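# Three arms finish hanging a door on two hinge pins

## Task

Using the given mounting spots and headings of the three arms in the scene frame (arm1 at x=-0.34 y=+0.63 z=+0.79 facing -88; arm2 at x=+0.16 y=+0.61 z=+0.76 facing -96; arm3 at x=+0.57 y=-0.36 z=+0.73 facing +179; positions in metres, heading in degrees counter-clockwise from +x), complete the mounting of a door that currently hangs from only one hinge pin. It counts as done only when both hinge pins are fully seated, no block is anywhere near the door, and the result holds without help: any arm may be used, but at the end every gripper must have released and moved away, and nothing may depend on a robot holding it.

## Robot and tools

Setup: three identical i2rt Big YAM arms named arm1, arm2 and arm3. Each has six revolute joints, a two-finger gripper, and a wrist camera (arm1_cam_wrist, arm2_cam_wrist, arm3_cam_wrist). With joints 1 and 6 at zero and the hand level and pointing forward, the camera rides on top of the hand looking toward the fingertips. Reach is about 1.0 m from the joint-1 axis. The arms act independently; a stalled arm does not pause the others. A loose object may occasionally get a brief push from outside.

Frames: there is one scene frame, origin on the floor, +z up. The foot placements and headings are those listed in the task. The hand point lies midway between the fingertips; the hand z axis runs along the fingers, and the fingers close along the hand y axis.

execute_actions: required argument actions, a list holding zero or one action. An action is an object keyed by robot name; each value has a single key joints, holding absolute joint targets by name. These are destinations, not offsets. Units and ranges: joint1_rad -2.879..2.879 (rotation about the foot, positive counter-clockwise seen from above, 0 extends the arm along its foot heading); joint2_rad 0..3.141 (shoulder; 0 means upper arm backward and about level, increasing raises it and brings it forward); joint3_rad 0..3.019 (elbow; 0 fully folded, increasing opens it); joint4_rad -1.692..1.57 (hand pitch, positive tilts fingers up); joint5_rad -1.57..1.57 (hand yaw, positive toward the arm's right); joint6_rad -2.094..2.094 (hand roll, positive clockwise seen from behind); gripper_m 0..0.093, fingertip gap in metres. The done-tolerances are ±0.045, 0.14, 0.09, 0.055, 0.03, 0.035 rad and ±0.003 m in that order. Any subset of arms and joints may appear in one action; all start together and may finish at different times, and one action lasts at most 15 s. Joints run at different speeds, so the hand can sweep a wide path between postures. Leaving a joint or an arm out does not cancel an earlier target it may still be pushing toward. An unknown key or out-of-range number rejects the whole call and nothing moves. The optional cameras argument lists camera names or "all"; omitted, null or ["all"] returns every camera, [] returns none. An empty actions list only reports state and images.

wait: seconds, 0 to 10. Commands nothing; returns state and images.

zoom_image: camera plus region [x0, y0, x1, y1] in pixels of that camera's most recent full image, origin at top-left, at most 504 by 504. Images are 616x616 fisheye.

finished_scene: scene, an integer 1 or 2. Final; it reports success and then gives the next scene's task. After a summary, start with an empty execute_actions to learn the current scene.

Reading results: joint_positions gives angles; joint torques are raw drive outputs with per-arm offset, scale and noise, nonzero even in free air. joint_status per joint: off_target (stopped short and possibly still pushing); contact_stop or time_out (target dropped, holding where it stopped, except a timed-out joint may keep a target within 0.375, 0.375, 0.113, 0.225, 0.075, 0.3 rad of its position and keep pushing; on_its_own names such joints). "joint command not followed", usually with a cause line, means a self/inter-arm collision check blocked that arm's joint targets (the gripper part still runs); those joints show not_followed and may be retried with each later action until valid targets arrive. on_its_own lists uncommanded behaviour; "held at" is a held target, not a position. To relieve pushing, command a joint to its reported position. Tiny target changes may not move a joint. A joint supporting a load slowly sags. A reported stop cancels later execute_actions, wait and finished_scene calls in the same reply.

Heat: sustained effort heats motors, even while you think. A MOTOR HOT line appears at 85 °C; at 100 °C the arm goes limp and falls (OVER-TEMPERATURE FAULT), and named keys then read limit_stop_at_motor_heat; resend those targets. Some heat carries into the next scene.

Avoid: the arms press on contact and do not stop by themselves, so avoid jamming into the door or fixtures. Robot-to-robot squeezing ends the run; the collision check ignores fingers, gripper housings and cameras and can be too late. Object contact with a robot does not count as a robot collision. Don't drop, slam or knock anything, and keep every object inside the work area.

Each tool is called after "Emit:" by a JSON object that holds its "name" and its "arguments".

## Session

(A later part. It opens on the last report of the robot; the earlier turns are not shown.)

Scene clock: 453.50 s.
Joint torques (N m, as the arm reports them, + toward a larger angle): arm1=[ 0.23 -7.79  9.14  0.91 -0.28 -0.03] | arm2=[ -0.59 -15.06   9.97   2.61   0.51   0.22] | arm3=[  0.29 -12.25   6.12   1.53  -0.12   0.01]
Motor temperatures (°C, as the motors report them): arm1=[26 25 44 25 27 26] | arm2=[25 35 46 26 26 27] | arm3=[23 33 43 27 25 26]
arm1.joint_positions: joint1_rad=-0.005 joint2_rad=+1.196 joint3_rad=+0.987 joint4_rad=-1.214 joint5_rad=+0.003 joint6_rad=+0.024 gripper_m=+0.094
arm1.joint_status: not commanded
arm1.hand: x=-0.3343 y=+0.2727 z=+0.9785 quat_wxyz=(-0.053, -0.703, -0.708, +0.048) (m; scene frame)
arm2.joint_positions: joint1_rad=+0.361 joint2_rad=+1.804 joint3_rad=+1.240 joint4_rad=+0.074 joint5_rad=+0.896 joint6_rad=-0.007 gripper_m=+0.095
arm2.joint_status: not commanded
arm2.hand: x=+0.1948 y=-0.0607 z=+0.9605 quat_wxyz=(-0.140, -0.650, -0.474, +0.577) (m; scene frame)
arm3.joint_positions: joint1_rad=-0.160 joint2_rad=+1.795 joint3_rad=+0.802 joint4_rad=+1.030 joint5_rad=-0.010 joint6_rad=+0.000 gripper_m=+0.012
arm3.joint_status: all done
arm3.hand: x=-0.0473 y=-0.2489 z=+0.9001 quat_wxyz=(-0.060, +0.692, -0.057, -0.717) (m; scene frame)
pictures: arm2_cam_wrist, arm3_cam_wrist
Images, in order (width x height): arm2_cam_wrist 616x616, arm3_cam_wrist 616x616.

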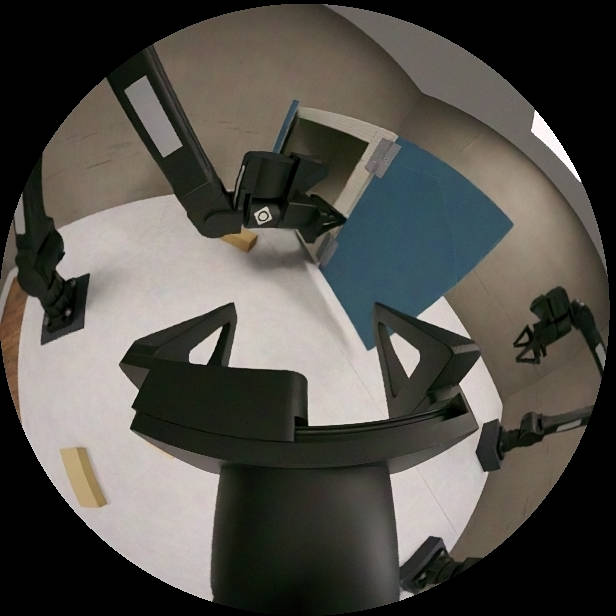

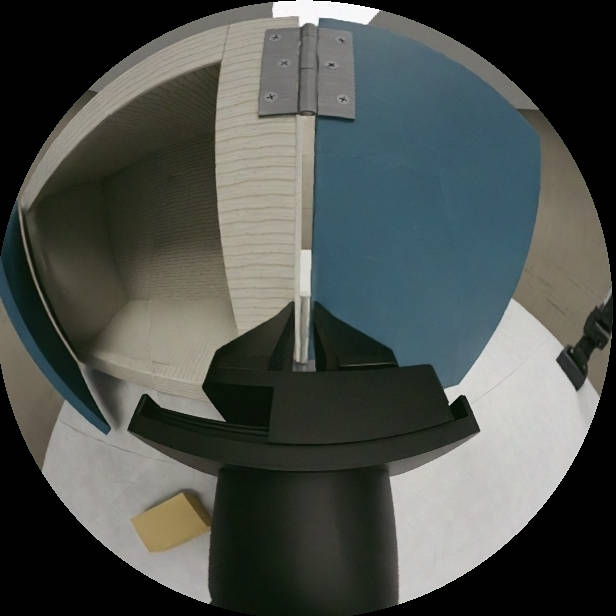

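Emit:
{"name": "execute_actions", "arguments": {"actions": [{"arm3":{"joints":{"gripper_m":0.03}}}], "cameras": []}}

Emit:
{"name": "execute_actions", "arguments": {"actions": [{"arm3":{"joints":{"joint2_rad":1.70,"joint4_rad":0.96,"joint5_rad":-0.005}}}], "cameras": []}}

Emit:
{"name": "execute_actions", "arguments": {"actions": [{"arm3":{"joints":{"gripper_m":0.0,"joint3_rad":0.805}}}], "cameras": ["arm2_cam_wrist","arm3_cam_wrist"]}}

Scene clock: 462.27 s.
Joint torques (N m, as the arm reports them, + toward a larger angle): arm1=[ 0.04 -8.06  9.14  0.93 -0.27 -0.03] | arm2=[ -0.79 -15.46  10.03   2.51   0.52   0.23] | arm3=[  0.29 -12.75   6.11   1.38  -0.14   0.02]
Motor temperatures (°C, as the motors report them): arm1=[26 25 44 25 27 26] | arm2=[25 35 46 26 26 27] | arm3=[23 34 43 27 25 26]
arm1.joint_positions: joint1_rad=-0.005 joint2_rad=+1.196 joint3_rad=+0.987 joint4_rad=-1.214 joint5_rad=+0.003 joint6_rad=+0.024 gripper_m=+0.094
arm1.joint_status: not commanded
arm1.hand: x=-0.3343 y=+0.2727 z=+0.9785 quat_wxyz=(-0.053, -0.703, -0.708, +0.048) (m; scene frame)
arm2.joint_positions: joint1_rad=+0.361 joint2_rad=+1.804 joint3_rad=+1.240 joint4_rad=+0.074 joint5_rad=+0.896 joint6_rad=-0.007 gripper_m=+0.095
arm2.joint_status: not commanded
arm2.hand: x=+0.1948 y=-0.0607 z=+0.9605 quat_wxyz=(-0.140, -0.650, -0.474, +0.577) (m; scene frame)
arm3.joint_positions: joint1_rad=-0.160 joint2_rad=+1.795 joint3_rad=+0.802 joint4_rad=+1.030 joint5_rad=-0.010 joint6_rad=+0.000 gripper_m=+0.030
arm3.joint_status: all done
arm3.hand: x=-0.0473 y=-0.2489 z=+0.9001 quat_wxyz=(-0.060, +0.692, -0.057, -0.717) (m; scene frame)
pictures: none
No camera images: the call's "cameras" was empty. Leave "cameras" out to get every camera's image.

Scene clock: 463.17 s.
Joint torques (N m, as the arm reports them, + toward a larger angle): arm1=[ 0.22 -7.66  9.11  0.91 -0.27 -0.03] | arm2=[ -0.59 -15.24  10.02   2.62   0.49   0.22] | arm3=[  0.29 -11.8    6.76   1.33   0.01   0.03]
Motor temperatures (°C, as the motors report them): arm1=[26 25 44 25 27 26] | arm2=[25 35 46 26 26 27] | arm3=[23 34 43 27 25 26]
arm1.joint_positions: joint1_rad=-0.005 joint2_rad=+1.196 joint3_rad=+0.987 joint4_rad=-1.214 joint5_rad=+0.003 joint6_rad=+0.024 gripper_m=+0.094
arm1.joint_status: not commanded
arm1.hand: x=-0.3343 y=+0.2727 z=+0.9785 quat_wxyz=(-0.053, -0.703, -0.708, +0.048) (m; scene frame)
arm2.joint_positions: joint1_rad=+0.361 joint2_rad=+1.804 joint3_rad=+1.240 joint4_rad=+0.074 joint5_rad=+0.896 joint6_rad=-0.007 gripper_m=+0.095
arm2.joint_status: not commanded
arm2.hand: x=+0.1948 y=-0.0607 z=+0.9605 quat_wxyz=(-0.140, -0.650, -0.474, +0.577) (m; scene frame)
arm3.joint_positions: joint1_rad=-0.160 joint2_rad=+1.705 joint3_rad=+0.801 joint4_rad=+0.970 joint5_rad=-0.009 joint6_rad=+0.000 gripper_m=+0.030
arm3.joint_status: all done
arm3.hand: x=-0.0421 y=-0.2497 z=+0.9392 quat_wxyz=(-0.061, +0.681, -0.057, -0.727) (m; scene frame)
pictures: none
No camera images: the call's "cameras" was empty. Leave "cameras" out to get every camera's image.

Scene clock: 463.70 s.
Joint torques (N m, as the arm reports them, + toward a larger angle): arm1=[ 0.32 -7.75  9.11  0.96 -0.28 -0.03] | arm2=[ -0.94 -15.03  10.02   2.49   0.52   0.23] | arm3=[  0.44 -11.85   7.34   1.42  -0.01   0.04]
Motor temperatures (°C, as the motors report them): arm1=[26 25 44 25 27 26] | arm2=[25 35 46 26 26 27] | arm3=[23 34 43 27 25 26]
arm1.joint_positions: joint1_rad=-0.005 joint2_rad=+1.196 joint3_rad=+0.987 joint4_rad=-1.214 joint5_rad=+0.003 joint6_rad=+0.024 gripper_m=+0.094
arm1.joint_status: not commanded
arm1.hand: x=-0.3343 y=+0.2727 z=+0.9785 quat_wxyz=(-0.053, -0.703, -0.708, +0.048) (m; scene frame)
arm2.joint_positions: joint1_rad=+0.361 joint2_rad=+1.804 joint3_rad=+1.240 joint4_rad=+0.074 joint5_rad=+0.896 joint6_rad=-0.007 gripper_m=+0.095
arm2.joint_status: not commanded
arm2.hand: x=+0.1948 y=-0.0607 z=+0.9605 quat_wxyz=(-0.140, -0.650, -0.474, +0.577) (m; scene frame)
arm3.joint_positions: joint1_rad=-0.160 joint2_rad=+1.705 joint3_rad=+0.801 joint4_rad=+0.970 joint5_rad=-0.009 joint6_rad=+0.000 gripper_m=+0.000
arm3.joint_status: all done
arm3.hand: x=-0.0421 y=-0.2497 z=+0.9392 quat_wxyz=(-0.061, +0.681, -0.057, -0.727) (m; scene frame)
pictures: arm2_cam_wrist, arm3_cam_wrist
Images, in order (width x height): arm2_cam_wrist 616x616, arm3_cam_wrist 616x616.

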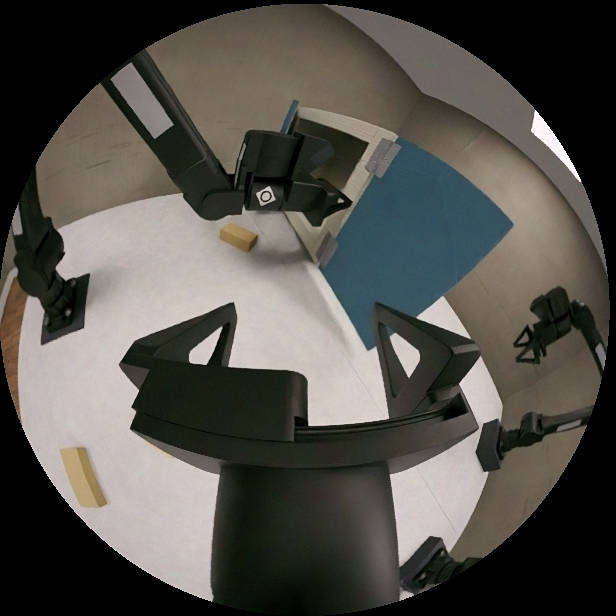

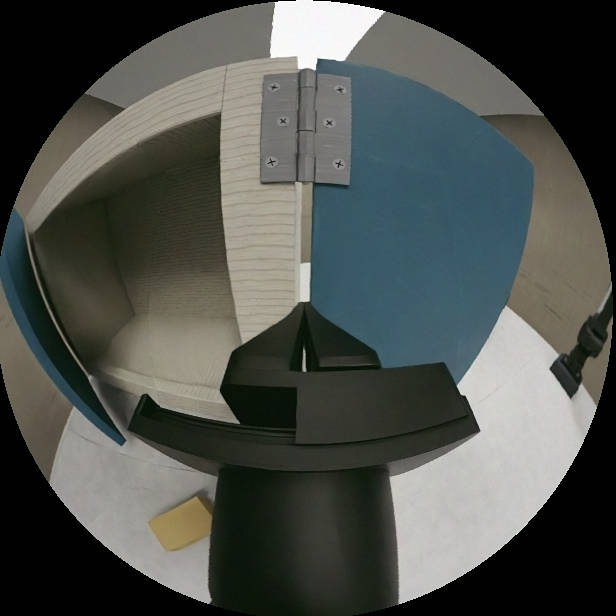

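Emit:
{"name": "execute_actions", "arguments": {"actions": [{"arm3":{"joints":{"joint2_rad":1.80,"joint4_rad":1.01}}}], "cameras": ["arm2_cam_wrist"]}}

Emit:
{"name": "zoom_image", "arguments": {"camera": "arm2_cam_wrist", "region": [305,200,365,260]}}

Scene clock: 467.87 s.
Joint torques (N m, as the arm reports them, + toward a larger angle): arm1=[ 0.28 -7.83  9.1   0.95 -0.28 -0.02] | arm2=[ -0.93 -15.16   9.92   2.56   0.52   0.22] | arm3=[ 0.21 -9.51  6.67  1.64 -0.04  0.01]
Motor temperatures (°C, as the motors report them): arm1=[26 25 44 25 27 26] | arm2=[25 35 46 26 26 27] | arm3=[23 34 43 27 25 26]
arm1.joint_positions: joint1_rad=-0.005 joint2_rad=+1.196 joint3_rad=+0.987 joint4_rad=-1.214 joint5_rad=+0.003 joint6_rad=+0.024 gripper_m=+0.094
arm1.joint_status: not commanded
arm1.hand: x=-0.3343 y=+0.2727 z=+0.9785 quat_wxyz=(-0.053, -0.703, -0.708, +0.048) (m; scene frame)
arm2.joint_positions: joint1_rad=+0.361 joint2_rad=+1.804 joint3_rad=+1.240 joint4_rad=+0.074 joint5_rad=+0.896 joint6_rad=-0.007 gripper_m=+0.095
arm2.joint_status: not commanded
arm2.hand: x=+0.1948 y=-0.0607 z=+0.9605 quat_wxyz=(-0.140, -0.650, -0.474, +0.577) (m; scene frame)
arm3.joint_positions: joint1_rad=-0.160 joint2_rad=+1.763 joint3_rad=+0.804 joint4_rad=+1.016 joint5_rad=-0.008 joint6_rad=+0.000 gripper_m=+0.000
arm3.joint_status: all done
arm3.hand: x=-0.0463 y=-0.2487 z=+0.9175 quat_wxyz=(-0.062, +0.684, -0.057, -0.725) (m; scene frame)
pictures: arm2_cam_wrist
Images, in order (width x height): arm2_cam_wrist 616x616.

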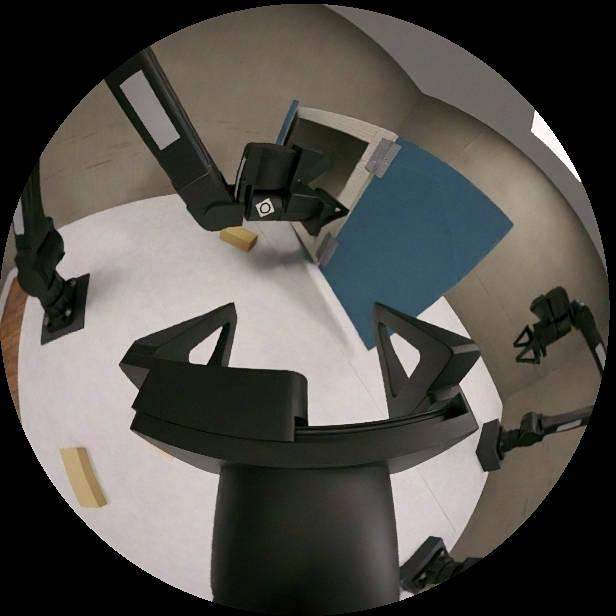

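Region (305, 200, 365, 260) of arm2_cam_wrist's 616x616 image, scaled by 8.400, with more detail than that image has.

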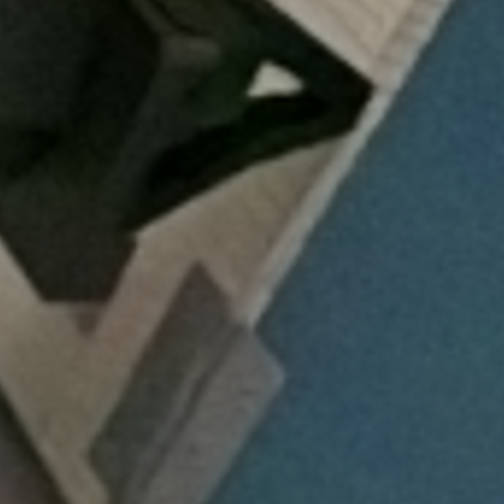

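On the head. Taps.

Emit:
{"name": "execute_actions", "arguments": {"actions": [{"arm3":{"joints":{"joint2_rad":1.72,"joint4_rad":0.97}}}], "cameras": []}}

Emit:
{"name": "execute_actions", "arguments": {"actions": [{"arm3":{"joints":{"joint2_rad":1.85,"joint4_rad":1.03}}}], "cameras": []}}

Emit:
{"name": "execute_actions", "arguments": {"actions": [{"arm3":{"joints":{"joint2_rad":1.72,"joint4_rad":0.97}}}], "cameras": []}}

Emit:
{"name": "execute_actions", "arguments": {"actions": [{"arm3":{"joints":{"joint2_rad":1.85,"joint4_rad":1.03}}}], "cameras": ["arm2_cam_wrist","arm3_cam_wrist"]}}

Scene clock: 474.07 s.
Joint torques (N m, as the arm reports them, + toward a larger angle): arm1=[ 0.24 -7.82  9.09  0.89 -0.27 -0.04] | arm2=[ -0.36 -15.09   9.94   2.48   0.52   0.25] | arm3=[  0.43 -13.45   6.78   1.42  -0.04   0.05]
Motor temperatures (°C, as the motors report them): arm1=[26 25 45 25 27 26] | arm2=[25 35 46 26 26 27] | arm3=[23 34 43 27 25 26]
arm1.joint_positions: joint1_rad=-0.005 joint2_rad=+1.196 joint3_rad=+0.987 joint4_rad=-1.214 joint5_rad=+0.003 joint6_rad=+0.024 gripper_m=+0.094
arm1.joint_status: not commanded
arm1.hand: x=-0.3343 y=+0.2727 z=+0.9785 quat_wxyz=(-0.053, -0.703, -0.708, +0.048) (m; scene frame)
arm2.joint_positions: joint1_rad=+0.361 joint2_rad=+1.804 joint3_rad=+1.240 joint4_rad=+0.074 joint5_rad=+0.896 joint6_rad=-0.007 gripper_m=+0.095
arm2.joint_status: not commanded
arm2.hand: x=+0.1948 y=-0.0607 z=+0.9605 quat_wxyz=(-0.140, -0.650, -0.474, +0.577) (m; scene frame)
arm3.joint_positions: joint1_rad=-0.160 joint2_rad=+1.741 joint3_rad=+0.804 joint4_rad=+0.981 joint5_rad=-0.008 joint6_rad=+0.000 gripper_m=+0.000
arm3.joint_status: all done
arm3.hand: x=-0.0454 y=-0.2489 z=+0.9218 quat_wxyz=(-0.061, +0.689, -0.058, -0.720) (m; scene frame)
pictures: none
No camera images: the call's "cameras" was empty. Leave "cameras" out to get every camera's image.

Scene clock: 474.83 s.
Joint torques (N m, as the arm reports them, + toward a larger angle): arm1=[ 0.27 -7.9   9.09  0.97 -0.28 -0.03] | arm2=[ -1.01 -15.15   9.96   2.59   0.53   0.24] | arm3=[ 0.22 -6.62  6.57  0.75 -0.07  0.05]
Motor temperatures (°C, as the motors report them): arm1=[26 25 45 25 27 26] | arm2=[25 35 46 26 26 27] | arm3=[23 34 43 27 25 26]
arm1.joint_positions: joint1_rad=-0.005 joint2_rad=+1.196 joint3_rad=+0.987 joint4_rad=-1.214 joint5_rad=+0.003 joint6_rad=+0.024 gripper_m=+0.094
arm1.joint_status: not commanded
arm1.hand: x=-0.3343 y=+0.2727 z=+0.9785 quat_wxyz=(-0.053, -0.703, -0.708, +0.048) (m; scene frame)
arm2.joint_positions: joint1_rad=+0.361 joint2_rad=+1.804 joint3_rad=+1.240 joint4_rad=+0.074 joint5_rad=+0.896 joint6_rad=-0.007 gripper_m=+0.095
arm2.joint_status: not commanded
arm2.hand: x=+0.1948 y=-0.0607 z=+0.9605 quat_wxyz=(-0.140, -0.650, -0.474, +0.577) (m; scene frame)
arm3.joint_positions: joint1_rad=-0.160 joint2_rad=+1.782 joint3_rad=+0.805 joint4_rad=+1.058 joint5_rad=-0.007 joint6_rad=+0.000 gripper_m=+0.000
arm3.joint_status: all done
arm3.hand: x=-0.0470 y=-0.2485 z=+0.9164 quat_wxyz=(-0.062, +0.676, -0.057, -0.732) (m; scene frame)
pictures: none
No camera images: the call's "cameras" was empty. Leave "cameras" out to get every camera's image.

Scene clock: 475.63 s.
Joint torques (N m, as the arm reports them, + toward a larger angle): arm1=[ 0.19 -7.83  9.1   0.94 -0.28 -0.03] | arm2=[ -0.26 -14.98   9.92   2.55   0.52   0.27] | arm3=[  0.17 -13.02   6.75   1.32  -0.05   0.02]
Motor temperatures (°C, as the motors report them): arm1=[26 25 45 25 27 26] | arm2=[25 35 46 26 26 27] | arm3=[23 34 43 27 25 26]
arm1.joint_positions: joint1_rad=-0.005 joint2_rad=+1.196 joint3_rad=+0.987 joint4_rad=-1.214 joint5_rad=+0.003 joint6_rad=+0.024 gripper_m=+0.094
arm1.joint_status: not commanded
arm1.hand: x=-0.3343 y=+0.2727 z=+0.9785 quat_wxyz=(-0.053, -0.703, -0.708, +0.048) (m; scene frame)
arm2.joint_positions: joint1_rad=+0.361 joint2_rad=+1.804 joint3_rad=+1.240 joint4_rad=+0.074 joint5_rad=+0.896 joint6_rad=-0.007 gripper_m=+0.095
arm2.joint_status: not commanded
arm2.hand: x=+0.1948 y=-0.0607 z=+0.9605 quat_wxyz=(-0.140, -0.650, -0.474, +0.577) (m; scene frame)
arm3.joint_positions: joint1_rad=-0.160 joint2_rad=+1.741 joint3_rad=+0.805 joint4_rad=+0.980 joint5_rad=-0.007 joint6_rad=+0.000 gripper_m=+0.000
arm3.joint_status: all done
arm3.hand: x=-0.0457 y=-0.2487 z=+0.9222 quat_wxyz=(-0.061, +0.689, -0.058, -0.720) (m; scene frame)
pictures: none
No camera images: the call's "cameras" was empty. Leave "cameras" out to get every camera's image.

Scene clock: 476.40 s.
Joint torques (N m, as the arm reports them, + toward a larger angle): arm1=[ 0.24 -7.93  9.1   0.94 -0.27 -0.02] | arm2=[ -0.61 -14.9    9.91   2.43   0.53   0.24] | arm3=[ 0.03 -6.92  6.39  0.72 -0.05  0.02]
Motor temperatures (°C, as the motors report them): arm1=[26 25 45 25 27 26] | arm2=[25 35 46 26 26 27] | arm3=[23 34 43 27 25 26]
arm1.joint_positions: joint1_rad=-0.005 joint2_rad=+1.196 joint3_rad=+0.987 joint4_rad=-1.214 joint5_rad=+0.003 joint6_rad=+0.024 gripper_m=+0.094
arm1.joint_status: not commanded
arm1.hand: x=-0.3343 y=+0.2727 z=+0.9785 quat_wxyz=(-0.053, -0.703, -0.708, +0.048) (m; scene frame)
arm2.joint_positions: joint1_rad=+0.361 joint2_rad=+1.804 joint3_rad=+1.240 joint4_rad=+0.074 joint5_rad=+0.896 joint6_rad=-0.007 gripper_m=+0.095
arm2.joint_status: not commanded
arm2.hand: x=+0.1948 y=-0.0607 z=+0.9605 quat_wxyz=(-0.140, -0.650, -0.474, +0.577) (m; scene frame)
arm3.joint_positions: joint1_rad=-0.160 joint2_rad=+1.783 joint3_rad=+0.806 joint4_rad=+1.057 joint5_rad=-0.007 joint6_rad=+0.000 gripper_m=+0.000
arm3.joint_status: all done
arm3.hand: x=-0.0474 y=-0.2484 z=+0.9163 quat_wxyz=(-0.062, +0.676, -0.057, -0.732) (m; scene frame)
pictures: arm2_cam_wrist, arm3_cam_wrist
Images, in order (width x height): arm2_cam_wrist 616x616, arm3_cam_wrist 616x616.

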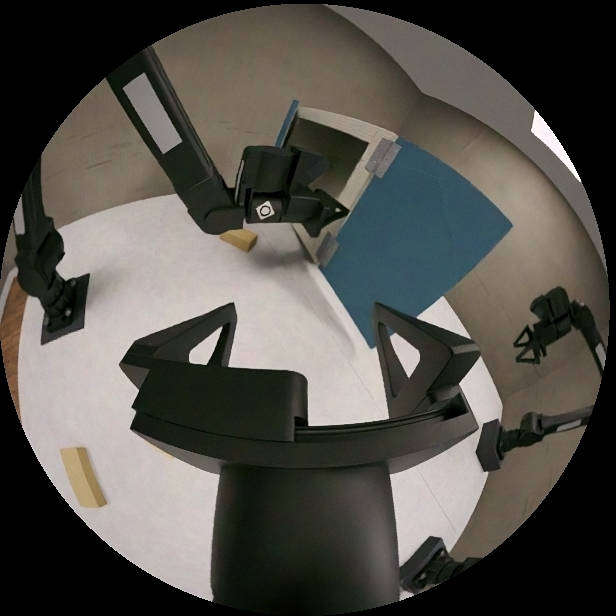

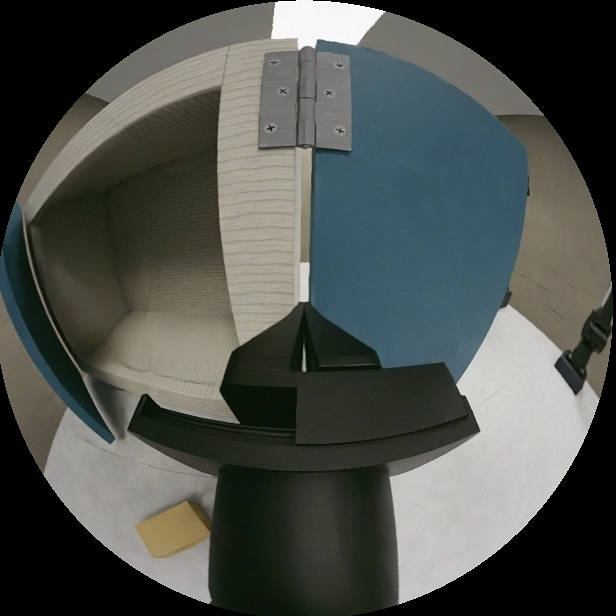

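Emit:
{"name": "execute_actions", "arguments": {"actions": [{"arm3":{"joints":{"joint2_rad":1.70,"joint3_rad":0.794,"joint4_rad":0.97}}}], "cameras": []}}

Emit:
{"name": "execute_actions", "arguments": {"actions": [{"arm3":{"joints":{"joint2_rad":1.85,"joint4_rad":1.0}}}], "cameras": ["arm2_cam_wrist"]}}

Emit:
{"name": "zoom_image", "arguments": {"camera": "arm2_cam_wrist", "region": [305,200,365,260]}}

Scene clock: 483.47 s.
Joint torques (N m, as the arm reports them, + toward a larger angle): arm1=[ 0.08 -7.76  9.09  0.93 -0.27 -0.02] | arm2=[ -0.77 -15.47   9.96   2.4    0.55   0.26] | arm3=[  0.69 -12.8    6.59   1.24  -0.06   0.03]
Motor temperatures (°C, as the motors report them): arm1=[26 25 45 25 27 26] | arm2=[25 35 46 26 26 27] | arm3=[23 33 43 27 25 26]
arm1.joint_positions: joint1_rad=-0.005 joint2_rad=+1.196 joint3_rad=+0.987 joint4_rad=-1.214 joint5_rad=+0.003 joint6_rad=+0.024 gripper_m=+0.094
arm1.joint_status: not commanded
arm1.hand: x=-0.3343 y=+0.2727 z=+0.9785 quat_wxyz=(-0.053, -0.703, -0.708, +0.048) (m; scene frame)
arm2.joint_positions: joint1_rad=+0.361 joint2_rad=+1.804 joint3_rad=+1.240 joint4_rad=+0.074 joint5_rad=+0.896 joint6_rad=-0.007 gripper_m=+0.095
arm2.joint_status: not commanded
arm2.hand: x=+0.1948 y=-0.0607 z=+0.9605 quat_wxyz=(-0.140, -0.650, -0.474, +0.577) (m; scene frame)
arm3.joint_positions: joint1_rad=-0.160 joint2_rad=+1.716 joint3_rad=+0.797 joint4_rad=+0.980 joint5_rad=-0.007 joint6_rad=+0.000 gripper_m=+0.000
arm3.joint_status: all done
arm3.hand: x=-0.0417 y=-0.2495 z=+0.9333 quat_wxyz=(-0.062, +0.683, -0.057, -0.726) (m; scene frame)
pictures: none
No camera images: the call's "cameras" was empty. Leave "cameras" out to get every camera's image.

Scene clock: 484.40 s.
Joint torques (N m, as the arm reports them, + toward a larger angle): arm1=[ 0.36 -7.85  9.11  0.95 -0.28 -0.03] | arm2=[ -0.41 -15.2    9.95   2.51   0.54   0.24] | arm3=[  0.08 -12.04   5.88   1.87  -0.07   0.02]
Motor temperatures (°C, as the motors report them): arm1=[26 25 45 25 27 26] | arm2=[25 35 46 26 26 27] | arm3=[23 33 43 27 25 26]
arm1.joint_positions: joint1_rad=-0.005 joint2_rad=+1.196 joint3_rad=+0.987 joint4_rad=-1.214 joint5_rad=+0.003 joint6_rad=+0.024 gripper_m=+0.094
arm1.joint_status: not commanded
arm1.hand: x=-0.3343 y=+0.2727 z=+0.9785 quat_wxyz=(-0.053, -0.703, -0.708, +0.048) (m; scene frame)
arm2.joint_positions: joint1_rad=+0.361 joint2_rad=+1.804 joint3_rad=+1.240 joint4_rad=+0.074 joint5_rad=+0.896 joint6_rad=-0.007 gripper_m=+0.095
arm2.joint_status: not commanded
arm2.hand: x=+0.1948 y=-0.0607 z=+0.9605 quat_wxyz=(-0.140, -0.650, -0.474, +0.577) (m; scene frame)
arm3.joint_positions: joint1_rad=-0.160 joint2_rad=+1.848 joint3_rad=+0.794 joint4_rad=+0.996 joint5_rad=-0.007 joint6_rad=+0.000 gripper_m=+0.000
arm3.joint_status: all done
arm3.hand: x=-0.0455 y=-0.2486 z=+0.8567 quat_wxyz=(-0.058, +0.725, -0.061, -0.684) (m; scene frame)
pictures: arm2_cam_wrist
Images, in order (width x height): arm2_cam_wrist 616x616.

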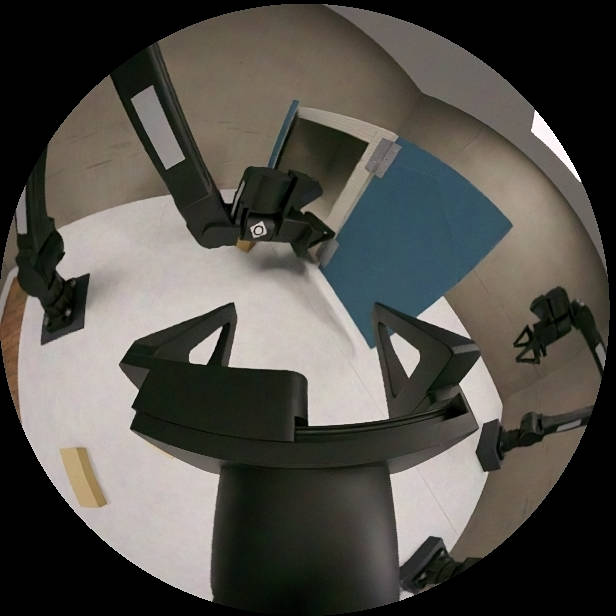

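Region (305, 200, 365, 260) of arm2_cam_wrist's 616x616 image, scaled by 8.400, with more detail than that image has.

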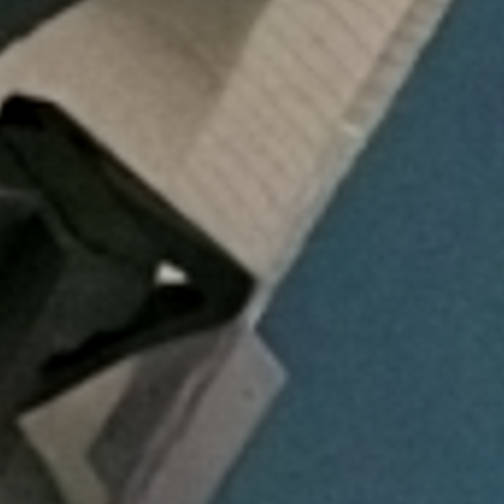

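Emit:
{"name": "execute_actions", "arguments": {"actions": [{"arm3":{"joints":{"joint3_rad":0.78,"gripper_m":0.03}}}], "cameras": []}}

Emit:
{"name": "execute_actions", "arguments": {"actions": [{"arm3":{"joints":{"joint2_rad":1.77,"joint3_rad":0.84,"joint4_rad":1.0}}}], "cameras": ["arm2_cam_wrist","arm3_cam_wrist"]}}

Emit:
{"name": "zoom_image", "arguments": {"camera": "arm3_cam_wrist", "region": [250,240,360,400]}}

Scene clock: 493.43 s.
Joint torques (N m, as the arm reports them, + toward a larger angle): arm1=[ 0.3  -7.92  9.12  0.94 -0.28 -0.03] | arm2=[ -0.45 -15.86   9.98   2.41   0.53   0.27] | arm3=[  0.02 -12.09   5.55   1.91  -0.08   0.01]
Motor temperatures (°C, as the motors report them): arm1=[26 25 45 25 27 26] | arm2=[25 35 46 26 26 27] | arm3=[23 34 43 27 25 26]
arm1.joint_positions: joint1_rad=-0.005 joint2_rad=+1.196 joint3_rad=+0.987 joint4_rad=-1.214 joint5_rad=+0.003 joint6_rad=+0.024 gripper_m=+0.094
arm1.joint_status: not commanded
arm1.hand: x=-0.3343 y=+0.2727 z=+0.9785 quat_wxyz=(-0.053, -0.703, -0.708, +0.048) (m; scene frame)
arm2.joint_positions: joint1_rad=+0.361 joint2_rad=+1.804 joint3_rad=+1.240 joint4_rad=+0.074 joint5_rad=+0.896 joint6_rad=-0.007 gripper_m=+0.095
arm2.joint_status: not commanded
arm2.hand: x=+0.1948 y=-0.0607 z=+0.9605 quat_wxyz=(-0.140, -0.650, -0.474, +0.577) (m; scene frame)
arm3.joint_positions: joint1_rad=-0.160 joint2_rad=+1.848 joint3_rad=+0.783 joint4_rad=+0.996 joint5_rad=-0.007 joint6_rad=+0.000 gripper_m=+0.030
arm3.joint_status: all done
arm3.hand: x=-0.0419 y=-0.2493 z=+0.8520 quat_wxyz=(-0.058, +0.728, -0.062, -0.680) (m; scene frame)
pictures: none
No camera images: the call's "cameras" was empty. Leave "cameras" out to get every camera's image.

Scene clock: 494.37 s.
Joint torques (N m, as the arm reports them, + toward a larger angle): arm1=[ 0.18 -7.88  9.1   0.94 -0.27 -0.03] | arm2=[ -0.52 -15.     9.96   2.58   0.49   0.23] | arm3=[  0.54 -12.41   9.24   1.91  -0.08   0.02]
Motor temperatures (°C, as the motors report them): arm1=[26 25 45 25 27 26] | arm2=[25 36 46 26 26 27] | arm3=[23 34 43 27 25 26]
arm1.joint_positions: joint1_rad=-0.005 joint2_rad=+1.196 joint3_rad=+0.987 joint4_rad=-1.214 joint5_rad=+0.003 joint6_rad=+0.024 gripper_m=+0.094
arm1.joint_status: not commanded
arm1.hand: x=-0.3343 y=+0.2727 z=+0.9785 quat_wxyz=(-0.053, -0.703, -0.708, +0.048) (m; scene frame)
arm2.joint_positions: joint1_rad=+0.361 joint2_rad=+1.804 joint3_rad=+1.240 joint4_rad=+0.074 joint5_rad=+0.896 joint6_rad=-0.007 gripper_m=+0.095
arm2.joint_status: not commanded
arm2.hand: x=+0.1948 y=-0.0607 z=+0.9605 quat_wxyz=(-0.140, -0.650, -0.474, +0.577) (m; scene frame)
arm3.joint_positions: joint1_rad=-0.160 joint2_rad=+1.778 joint3_rad=+0.809 joint4_rad=+0.996 joint5_rad=-0.007 joint6_rad=+0.000 gripper_m=+0.030
arm3.joint_status: all done
arm3.hand: x=-0.0489 y=-0.2481 z=+0.9062 quat_wxyz=(-0.061, +0.695, -0.059, -0.714) (m; scene frame)
pictures: arm2_cam_wrist, arm3_cam_wrist
Images, in order (width x height): arm2_cam_wrist 616x616, arm3_cam_wrist 616x616.

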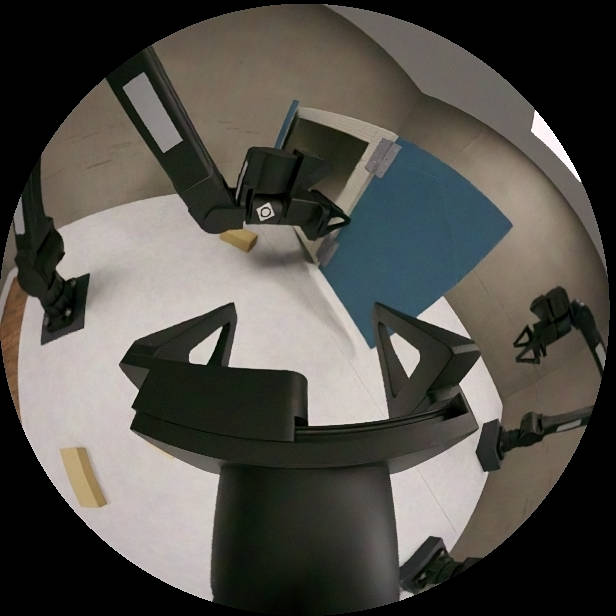

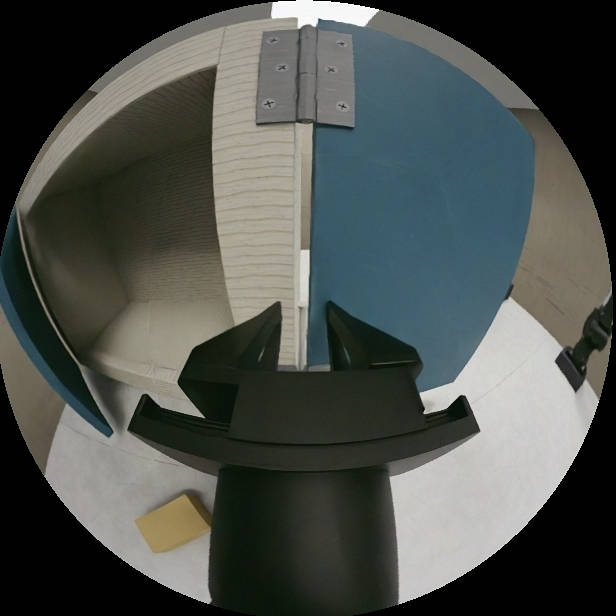

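Region (250, 240, 360, 400) of arm3_cam_wrist's 616x616 image, scaled by 3.150, with more detail than that image has; it fills the left 346 columns of this view, and the rest is white.

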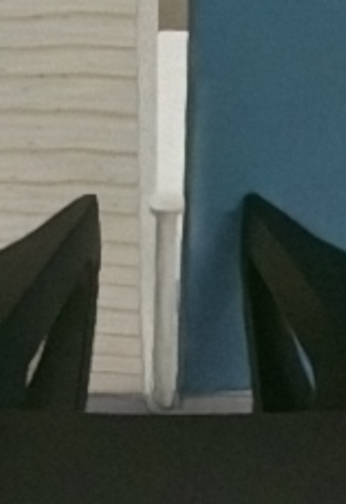

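Emit:
{"name": "execute_actions", "arguments": {"actions": [{"arm3":{"joints":{"joint2_rad":1.70,"joint3_rad":0.84,"joint4_rad":0.96}}}], "cameras": []}}

Emit:
{"name": "execute_actions", "arguments": {"actions": [{"arm3":{"joints":{"joint1_rad":-0.20}}}], "cameras": ["arm2_cam_wrist","arm3_cam_wrist"]}}

Scene clock: 505.23 s.
Joint torques (N m, as the arm reports them, + toward a larger angle): arm1=[ 0.14 -7.92  9.12  0.96 -0.28 -0.03] | arm2=[ -0.61 -14.8   10.     2.56   0.51   0.23] | arm3=[  0.18 -11.93   9.59   1.52  -0.05   0.02]
Motor temperatures (°C, as the motors report them): arm1=[26 25 45 25 27 26] | arm2=[25 36 46 26 26 27] | arm3=[23 34 44 27 25 26]
arm1.joint_positions: joint1_rad=-0.005 joint2_rad=+1.196 joint3_rad=+0.987 joint4_rad=-1.214 joint5_rad=+0.003 joint6_rad=+0.024 gripper_m=+0.094
arm1.joint_status: not commanded
arm1.hand: x=-0.3343 y=+0.2727 z=+0.9785 quat_wxyz=(-0.053, -0.703, -0.708, +0.048) (m; scene frame)
arm2.joint_positions: joint1_rad=+0.361 joint2_rad=+1.804 joint3_rad=+1.240 joint4_rad=+0.074 joint5_rad=+0.896 joint6_rad=-0.007 gripper_m=+0.095
arm2.joint_status: not commanded
arm2.hand: x=+0.1948 y=-0.0607 z=+0.9605 quat_wxyz=(-0.140, -0.650, -0.474, +0.577) (m; scene frame)
arm3.joint_positions: joint1_rad=-0.160 joint2_rad=+1.709 joint3_rad=+0.809 joint4_rad=+0.969 joint5_rad=-0.007 joint6_rad=+0.000 gripper_m=+0.030
arm3.joint_status: all done
arm3.hand: x=-0.0448 y=-0.2488 z=+0.9409 quat_wxyz=(-0.062, +0.680, -0.057, -0.729) (m; scene frame)
pictures: none
No camera images: the call's "cameras" was empty. Leave "cameras" out to get every camera's image.

Scene clock: 505.93 s.
Joint torques (N m, as the arm reports them, + toward a larger angle): arm1=[ 0.36 -7.79  9.13  0.95 -0.28 -0.02] | arm2=[ -0.63 -15.38   9.98   2.54   0.51   0.23] | arm3=[ -0.31 -12.24   9.55   1.44  -0.05   0.04]
Motor temperatures (°C, as the motors report them): arm1=[26 25 45 25 27 26] | arm2=[25 36 46 26 26 27] | arm3=[23 34 44 27 25 26]
arm1.joint_positions: joint1_rad=-0.005 joint2_rad=+1.196 joint3_rad=+0.987 joint4_rad=-1.214 joint5_rad=+0.003 joint6_rad=+0.024 gripper_m=+0.094
arm1.joint_status: not commanded
arm1.hand: x=-0.3343 y=+0.2727 z=+0.9785 quat_wxyz=(-0.053, -0.703, -0.708, +0.048) (m; scene frame)
arm2.joint_positions: joint1_rad=+0.361 joint2_rad=+1.804 joint3_rad=+1.240 joint4_rad=+0.074 joint5_rad=+0.896 joint6_rad=-0.007 gripper_m=+0.095
arm2.joint_status: not commanded
arm2.hand: x=+0.1948 y=-0.0607 z=+0.9605 quat_wxyz=(-0.140, -0.650, -0.474, +0.577) (m; scene frame)
arm3.joint_positions: joint1_rad=-0.191 joint2_rad=+1.709 joint3_rad=+0.809 joint4_rad=+0.969 joint5_rad=-0.007 joint6_rad=+0.000 gripper_m=+0.030
arm3.joint_status: all done
arm3.hand: x=-0.0411 y=-0.2297 z=+0.9409 quat_wxyz=(-0.074, +0.679, -0.068, -0.727) (m; scene frame)
pictures: arm2_cam_wrist, arm3_cam_wrist
Images, in order (width x height): arm2_cam_wrist 616x616, arm3_cam_wrist 616x616.

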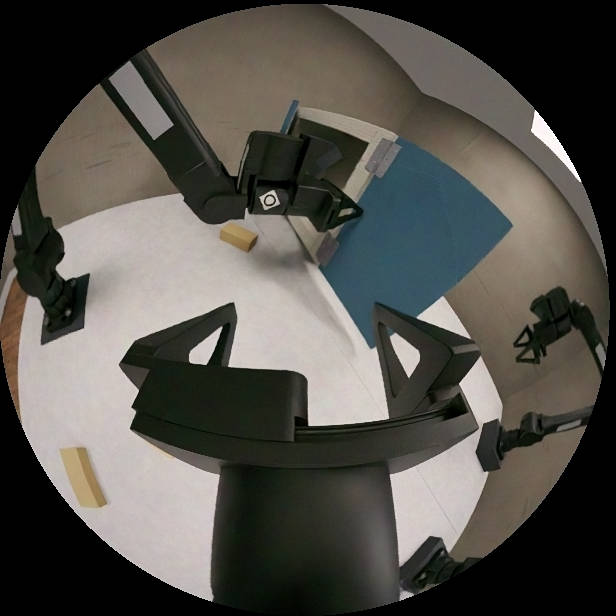

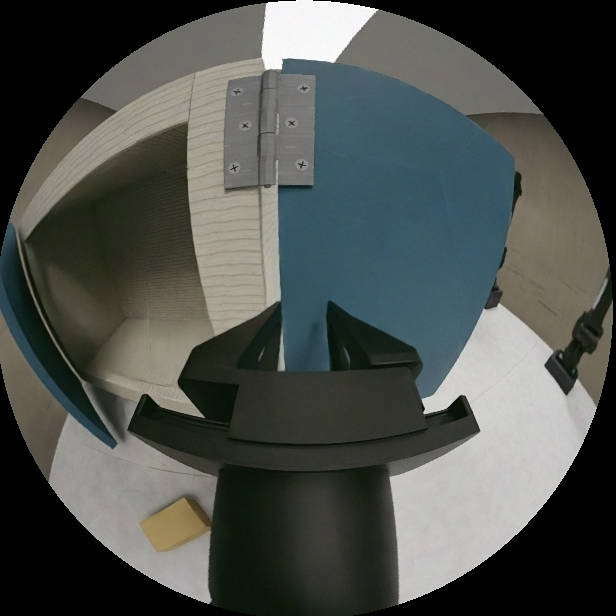

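Emit:
{"name": "execute_actions", "arguments": {"actions": [{"arm3":{"joints":{"joint2_rad":1.80,"joint4_rad":1.01}}}], "cameras": ["arm2_cam_wrist","arm3_cam_wrist"]}}

Emit:
{"name": "zoom_image", "arguments": {"camera": "arm2_cam_wrist", "region": [305,180,385,260]}}

Scene clock: 513.03 s.
Joint torques (N m, as the arm reports them, + toward a larger angle): arm1=[ 0.27 -7.89  9.11  0.92 -0.27 -0.02] | arm2=[ -0.74 -15.32   9.97   2.47   0.54   0.22] | arm3=[ -0.45 -11.86   9.04   2.29  -0.12   0.02]
Motor temperatures (°C, as the motors report them): arm1=[26 25 45 25 27 26] | arm2=[25 36 46 26 26 27] | arm3=[23 34 45 27 25 26]
arm1.joint_positions: joint1_rad=-0.005 joint2_rad=+1.196 joint3_rad=+0.987 joint4_rad=-1.214 joint5_rad=+0.003 joint6_rad=+0.024 gripper_m=+0.094
arm1.joint_status: not commanded
arm1.hand: x=-0.3343 y=+0.2727 z=+0.9785 quat_wxyz=(-0.053, -0.703, -0.708, +0.048) (m; scene frame)
arm2.joint_positions: joint1_rad=+0.361 joint2_rad=+1.804 joint3_rad=+1.240 joint4_rad=+0.074 joint5_rad=+0.896 joint6_rad=-0.007 gripper_m=+0.095
arm2.joint_status: not commanded
arm2.hand: x=+0.1948 y=-0.0607 z=+0.9605 quat_wxyz=(-0.140, -0.650, -0.474, +0.577) (m; scene frame)
arm3.joint_positions: joint1_rad=-0.192 joint2_rad=+1.795 joint3_rad=+0.809 joint4_rad=+0.997 joint5_rad=-0.005 joint6_rad=+0.001 gripper_m=+0.030
arm3.joint_status: all done
arm3.hand: x=-0.0458 y=-0.2281 z=+0.8958 quat_wxyz=(-0.072, +0.699, -0.071, -0.707) (m; scene frame)
pictures: arm2_cam_wrist, arm3_cam_wrist
Images, in order (width x height): arm2_cam_wrist 616x616, arm3_cam_wrist 616x616.

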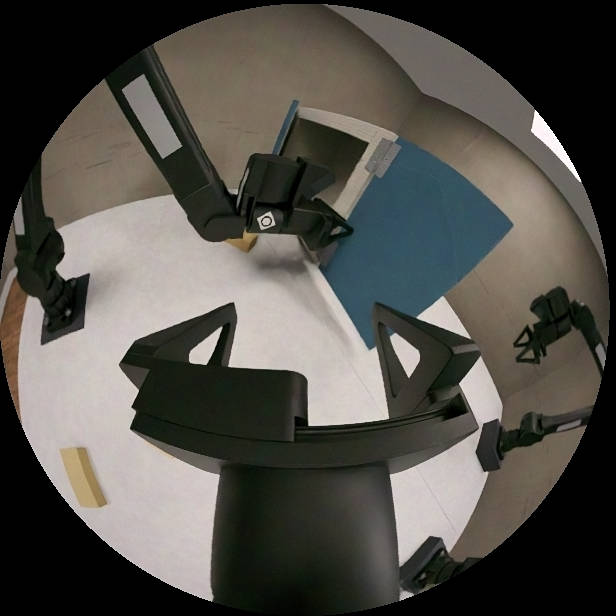

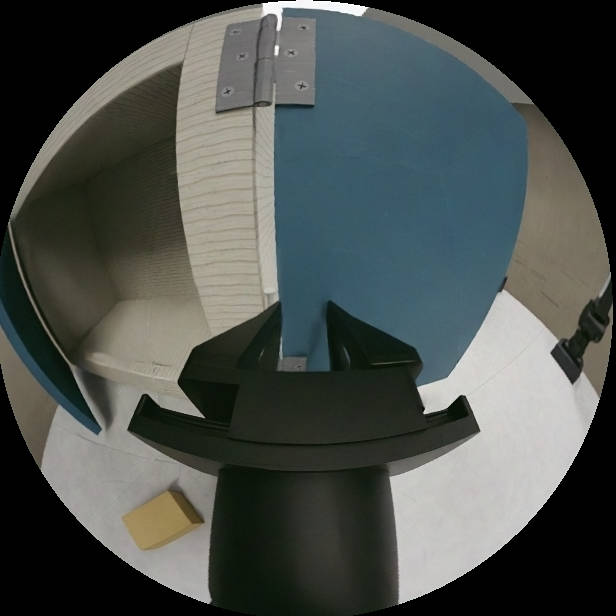

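Region (305, 180, 385, 260) of arm2_cam_wrist's 616x616 image, scaled by 6.300, with more detail than that image has.

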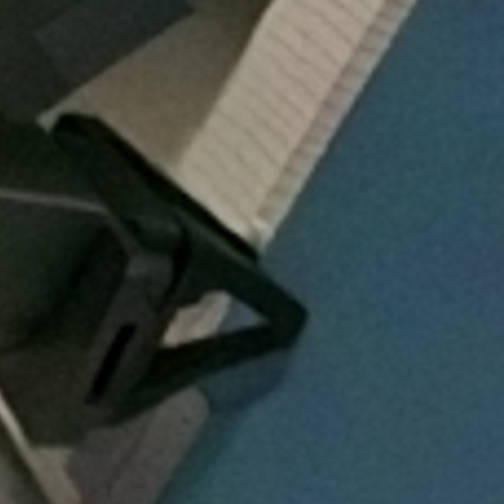

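Emit:
{"name": "execute_actions", "arguments": {"actions": []}}

Scene clock: 526.57 s.
Joint torques (N m, as the arm reports them, + toward a larger angle): arm1=[ 0.2  -7.82  9.09  0.97 -0.27 -0.03] | arm2=[ -0.48 -15.12  10.05   2.67   0.51   0.21] | arm3=[ -0.34 -11.86   9.02   2.19  -0.15   0.05]
Motor temperatures (°C, as the motors report them): arm1=[26 25 45 25 27 26] | arm2=[25 36 46 26 26 27] | arm3=[23 34 45 27 25 26]
arm1.joint_positions: joint1_rad=-0.005 joint2_rad=+1.196 joint3_rad=+0.987 joint4_rad=-1.214 joint5_rad=+0.003 joint6_rad=+0.024 gripper_m=+0.094
arm1.joint_status: not commanded
arm1.hand: x=-0.3343 y=+0.2727 z=+0.9785 quat_wxyz=(-0.053, -0.703, -0.708, +0.048) (m; scene frame)
arm2.joint_positions: joint1_rad=+0.361 joint2_rad=+1.804 joint3_rad=+1.240 joint4_rad=+0.074 joint5_rad=+0.896 joint6_rad=-0.007 gripper_m=+0.095
arm2.joint_status: not commanded
arm2.hand: x=+0.1948 y=-0.0607 z=+0.9605 quat_wxyz=(-0.140, -0.650, -0.474, +0.577) (m; scene frame)
arm3.joint_positions: joint1_rad=-0.192 joint2_rad=+1.795 joint3_rad=+0.809 joint4_rad=+0.997 joint5_rad=-0.005 joint6_rad=+0.001 gripper_m=+0.030
arm3.joint_status: all done
arm3.hand: x=-0.0458 y=-0.2281 z=+0.8958 quat_wxyz=(-0.072, +0.699, -0.071, -0.707) (m; scene frame)
pictures: arm1_cam_wrist, arm2_cam_wrist, arm3_cam_wrist
Images, in order (width x height): arm1_cam_wrist 616x616, arm2_cam_wrist 616x616, arm3_cam_wrist 616x616.

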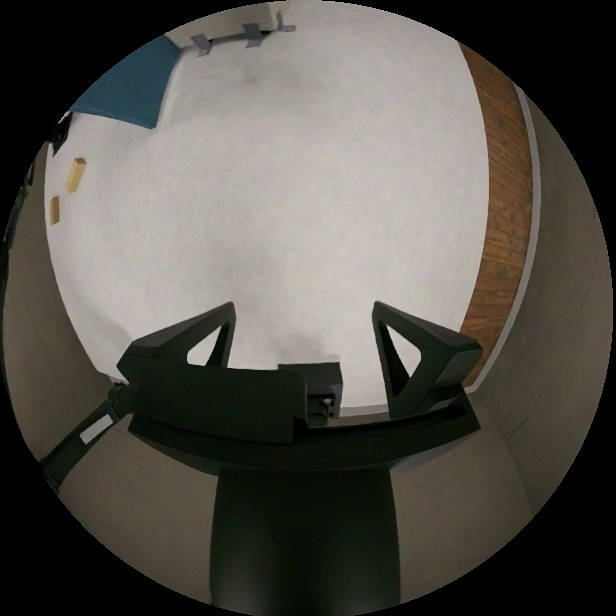

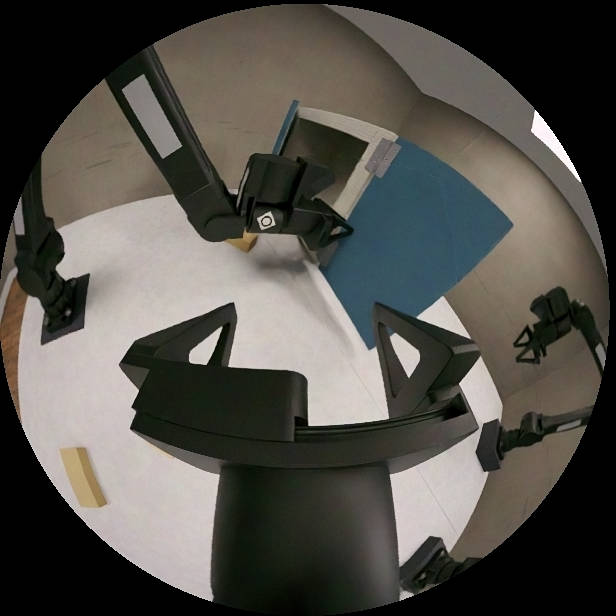

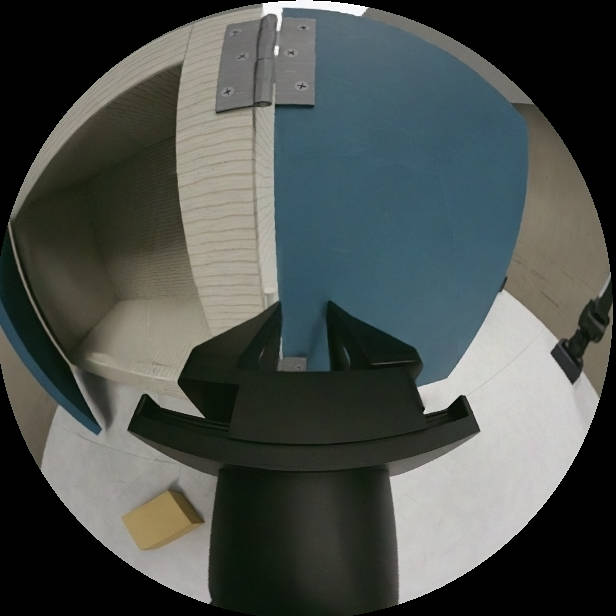

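Emit:
{"name": "execute_actions", "arguments": {"actions": [{"arm3":{"joints":{"joint2_rad":1.72,"joint4_rad":0.96}}}], "cameras": []}}

Emit:
{"name": "execute_actions", "arguments": {"actions": [{"arm3":{"joints":{"joint1_rad":-0.147,"joint3_rad":0.86}}}], "cameras": []}}

Emit:
{"name": "execute_actions", "arguments": {"actions": [{"arm3":{"joints":{"joint1_rad":-0.16,"joint3_rad":0.82,"joint2_rad":1.79,"joint4_rad":0.98}}}], "cameras": ["arm3_cam_wrist"]}}

Emit:
{"name": "zoom_image", "arguments": {"camera": "arm3_cam_wrist", "region": [240,250,360,370]}}

Scene clock: 538.10 s.
Joint torques (N m, as the arm reports them, + toward a larger angle): arm1=[ 0.19 -7.71  9.11  0.94 -0.28 -0.04] | arm2=[ -0.79 -15.16   9.99   2.53   0.48   0.22] | arm3=[ -0.4  -11.73   9.27   1.32  -0.14   0.04]
Motor temperatures (°C, as the motors report them): arm1=[26 25 45 25 27 26] | arm2=[25 36 46 26 26 27] | arm3=[23 34 46 27 25 26]
arm1.joint_positions: joint1_rad=-0.005 joint2_rad=+1.196 joint3_rad=+0.987 joint4_rad=-1.214 joint5_rad=+0.003 joint6_rad=+0.024 gripper_m=+0.094
arm1.joint_status: not commanded
arm1.hand: x=-0.3343 y=+0.2727 z=+0.9785 quat_wxyz=(-0.053, -0.703, -0.708, +0.048) (m; scene frame)
arm2.joint_positions: joint1_rad=+0.361 joint2_rad=+1.804 joint3_rad=+1.240 joint4_rad=+0.074 joint5_rad=+0.896 joint6_rad=-0.007 gripper_m=+0.095
arm2.joint_status: not commanded
arm2.hand: x=+0.1948 y=-0.0607 z=+0.9605 quat_wxyz=(-0.140, -0.650, -0.474, +0.577) (m; scene frame)
arm3.joint_positions: joint1_rad=-0.192 joint2_rad=+1.730 joint3_rad=+0.809 joint4_rad=+0.969 joint5_rad=-0.005 joint6_rad=+0.001 gripper_m=+0.030
arm3.joint_status: all done
arm3.hand: x=-0.0426 y=-0.2288 z=+0.9283 quat_wxyz=(-0.073, +0.686, -0.070, -0.720) (m; scene frame)
pictures: none
No camera images: the call's "cameras" was empty. Leave "cameras" out to get every camera's image.

Scene clock: 538.83 s.
Joint torques (N m, as the arm reports them, + toward a larger angle): arm1=[ 0.31 -7.61  9.14  0.94 -0.28 -0.01] | arm2=[ -0.33 -15.14  10.05   2.47   0.51   0.26] | arm3=[  0.84 -12.37  10.39   1.42  -0.12   0.02]
Motor temperatures (°C, as the motors report them): arm1=[26 25 45 25 27 26] | arm2=[25 36 46 26 26 27] | arm3=[23 34 46 27 25 26]
arm1.joint_positions: joint1_rad=-0.005 joint2_rad=+1.196 joint3_rad=+0.987 joint4_rad=-1.214 joint5_rad=+0.003 joint6_rad=+0.024 gripper_m=+0.094
arm1.joint_status: not commanded
arm1.hand: x=-0.3343 y=+0.2727 z=+0.9785 quat_wxyz=(-0.053, -0.703, -0.708, +0.048) (m; scene frame)
arm2.joint_positions: joint1_rad=+0.361 joint2_rad=+1.804 joint3_rad=+1.240 joint4_rad=+0.074 joint5_rad=+0.896 joint6_rad=-0.007 gripper_m=+0.095
arm2.joint_status: not commanded
arm2.hand: x=+0.1948 y=-0.0607 z=+0.9605 quat_wxyz=(-0.140, -0.650, -0.474, +0.577) (m; scene frame)
arm3.joint_positions: joint1_rad=-0.154 joint2_rad=+1.730 joint3_rad=+0.819 joint4_rad=+0.969 joint5_rad=-0.005 joint6_rad=+0.001 gripper_m=+0.030
arm3.joint_status: all done
arm3.hand: x=-0.0496 y=-0.2515 z=+0.9326 quat_wxyz=(-0.060, +0.684, -0.056, -0.725) (m; scene frame)
pictures: none
No camera images: the call's "cameras" was empty. Leave "cameras" out to get every camera's image.

Scene clock: 539.50 s.
Joint torques (N m, as the arm reports them, + toward a larger angle): arm1=[ 0.16 -7.73  9.13  0.93 -0.28 -0.02] | arm2=[ -0.88 -15.06  10.06   2.57   0.49   0.24] | arm3=[-0.48 -9.78  6.96  2.05 -0.14  0.01]
Motor temperatures (°C, as the motors report them): arm1=[26 25 45 25 27 26] | arm2=[25 36 46 26 26 27] | arm3=[23 34 46 27 25 26]
arm1.joint_positions: joint1_rad=-0.005 joint2_rad=+1.196 joint3_rad=+0.987 joint4_rad=-1.214 joint5_rad=+0.003 joint6_rad=+0.024 gripper_m=+0.094
arm1.joint_status: not commanded
arm1.hand: x=-0.3343 y=+0.2727 z=+0.9785 quat_wxyz=(-0.053, -0.703, -0.708, +0.048) (m; scene frame)
arm2.joint_positions: joint1_rad=+0.361 joint2_rad=+1.804 joint3_rad=+1.240 joint4_rad=+0.074 joint5_rad=+0.896 joint6_rad=-0.007 gripper_m=+0.095
arm2.joint_status: not commanded
arm2.hand: x=+0.1948 y=-0.0607 z=+0.9605 quat_wxyz=(-0.140, -0.650, -0.474, +0.577) (m; scene frame)
arm3.joint_positions: joint1_rad=-0.154 joint2_rad=+1.758 joint3_rad=+0.817 joint4_rad=+0.975 joint5_rad=-0.005 joint6_rad=+0.001 gripper_m=+0.030
arm3.joint_status: all done
arm3.hand: x=-0.0509 y=-0.2513 z=+0.9160 quat_wxyz=(-0.059, +0.693, -0.057, -0.716) (m; scene frame)
pictures: arm3_cam_wrist
Images, in order (width x height): arm3_cam_wrist 616x616.

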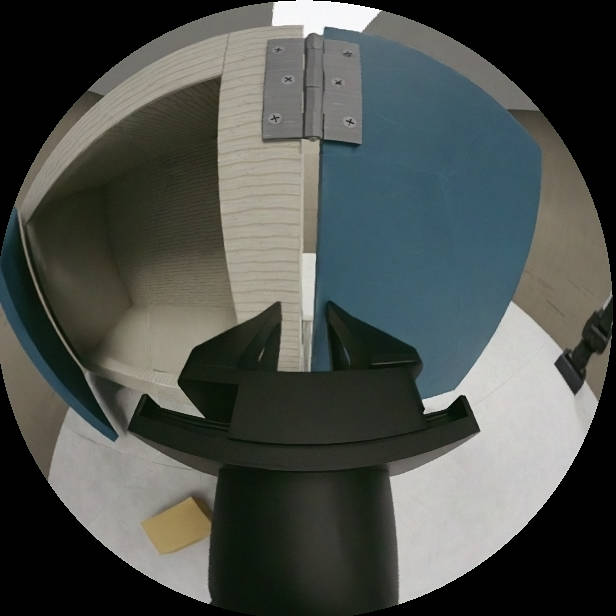

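Region (240, 250, 360, 370) of arm3_cam_wrist's 616x616 image, scaled by 4.200, with more detail than that image has.

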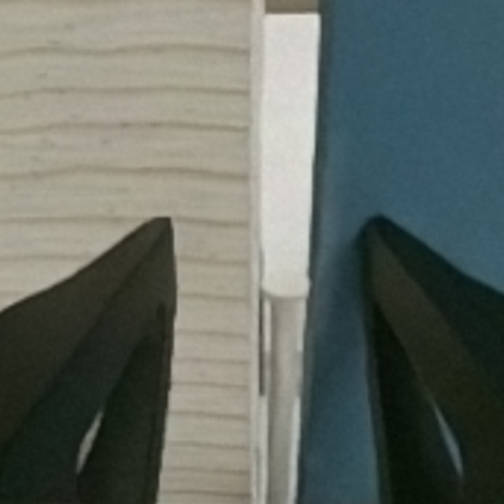

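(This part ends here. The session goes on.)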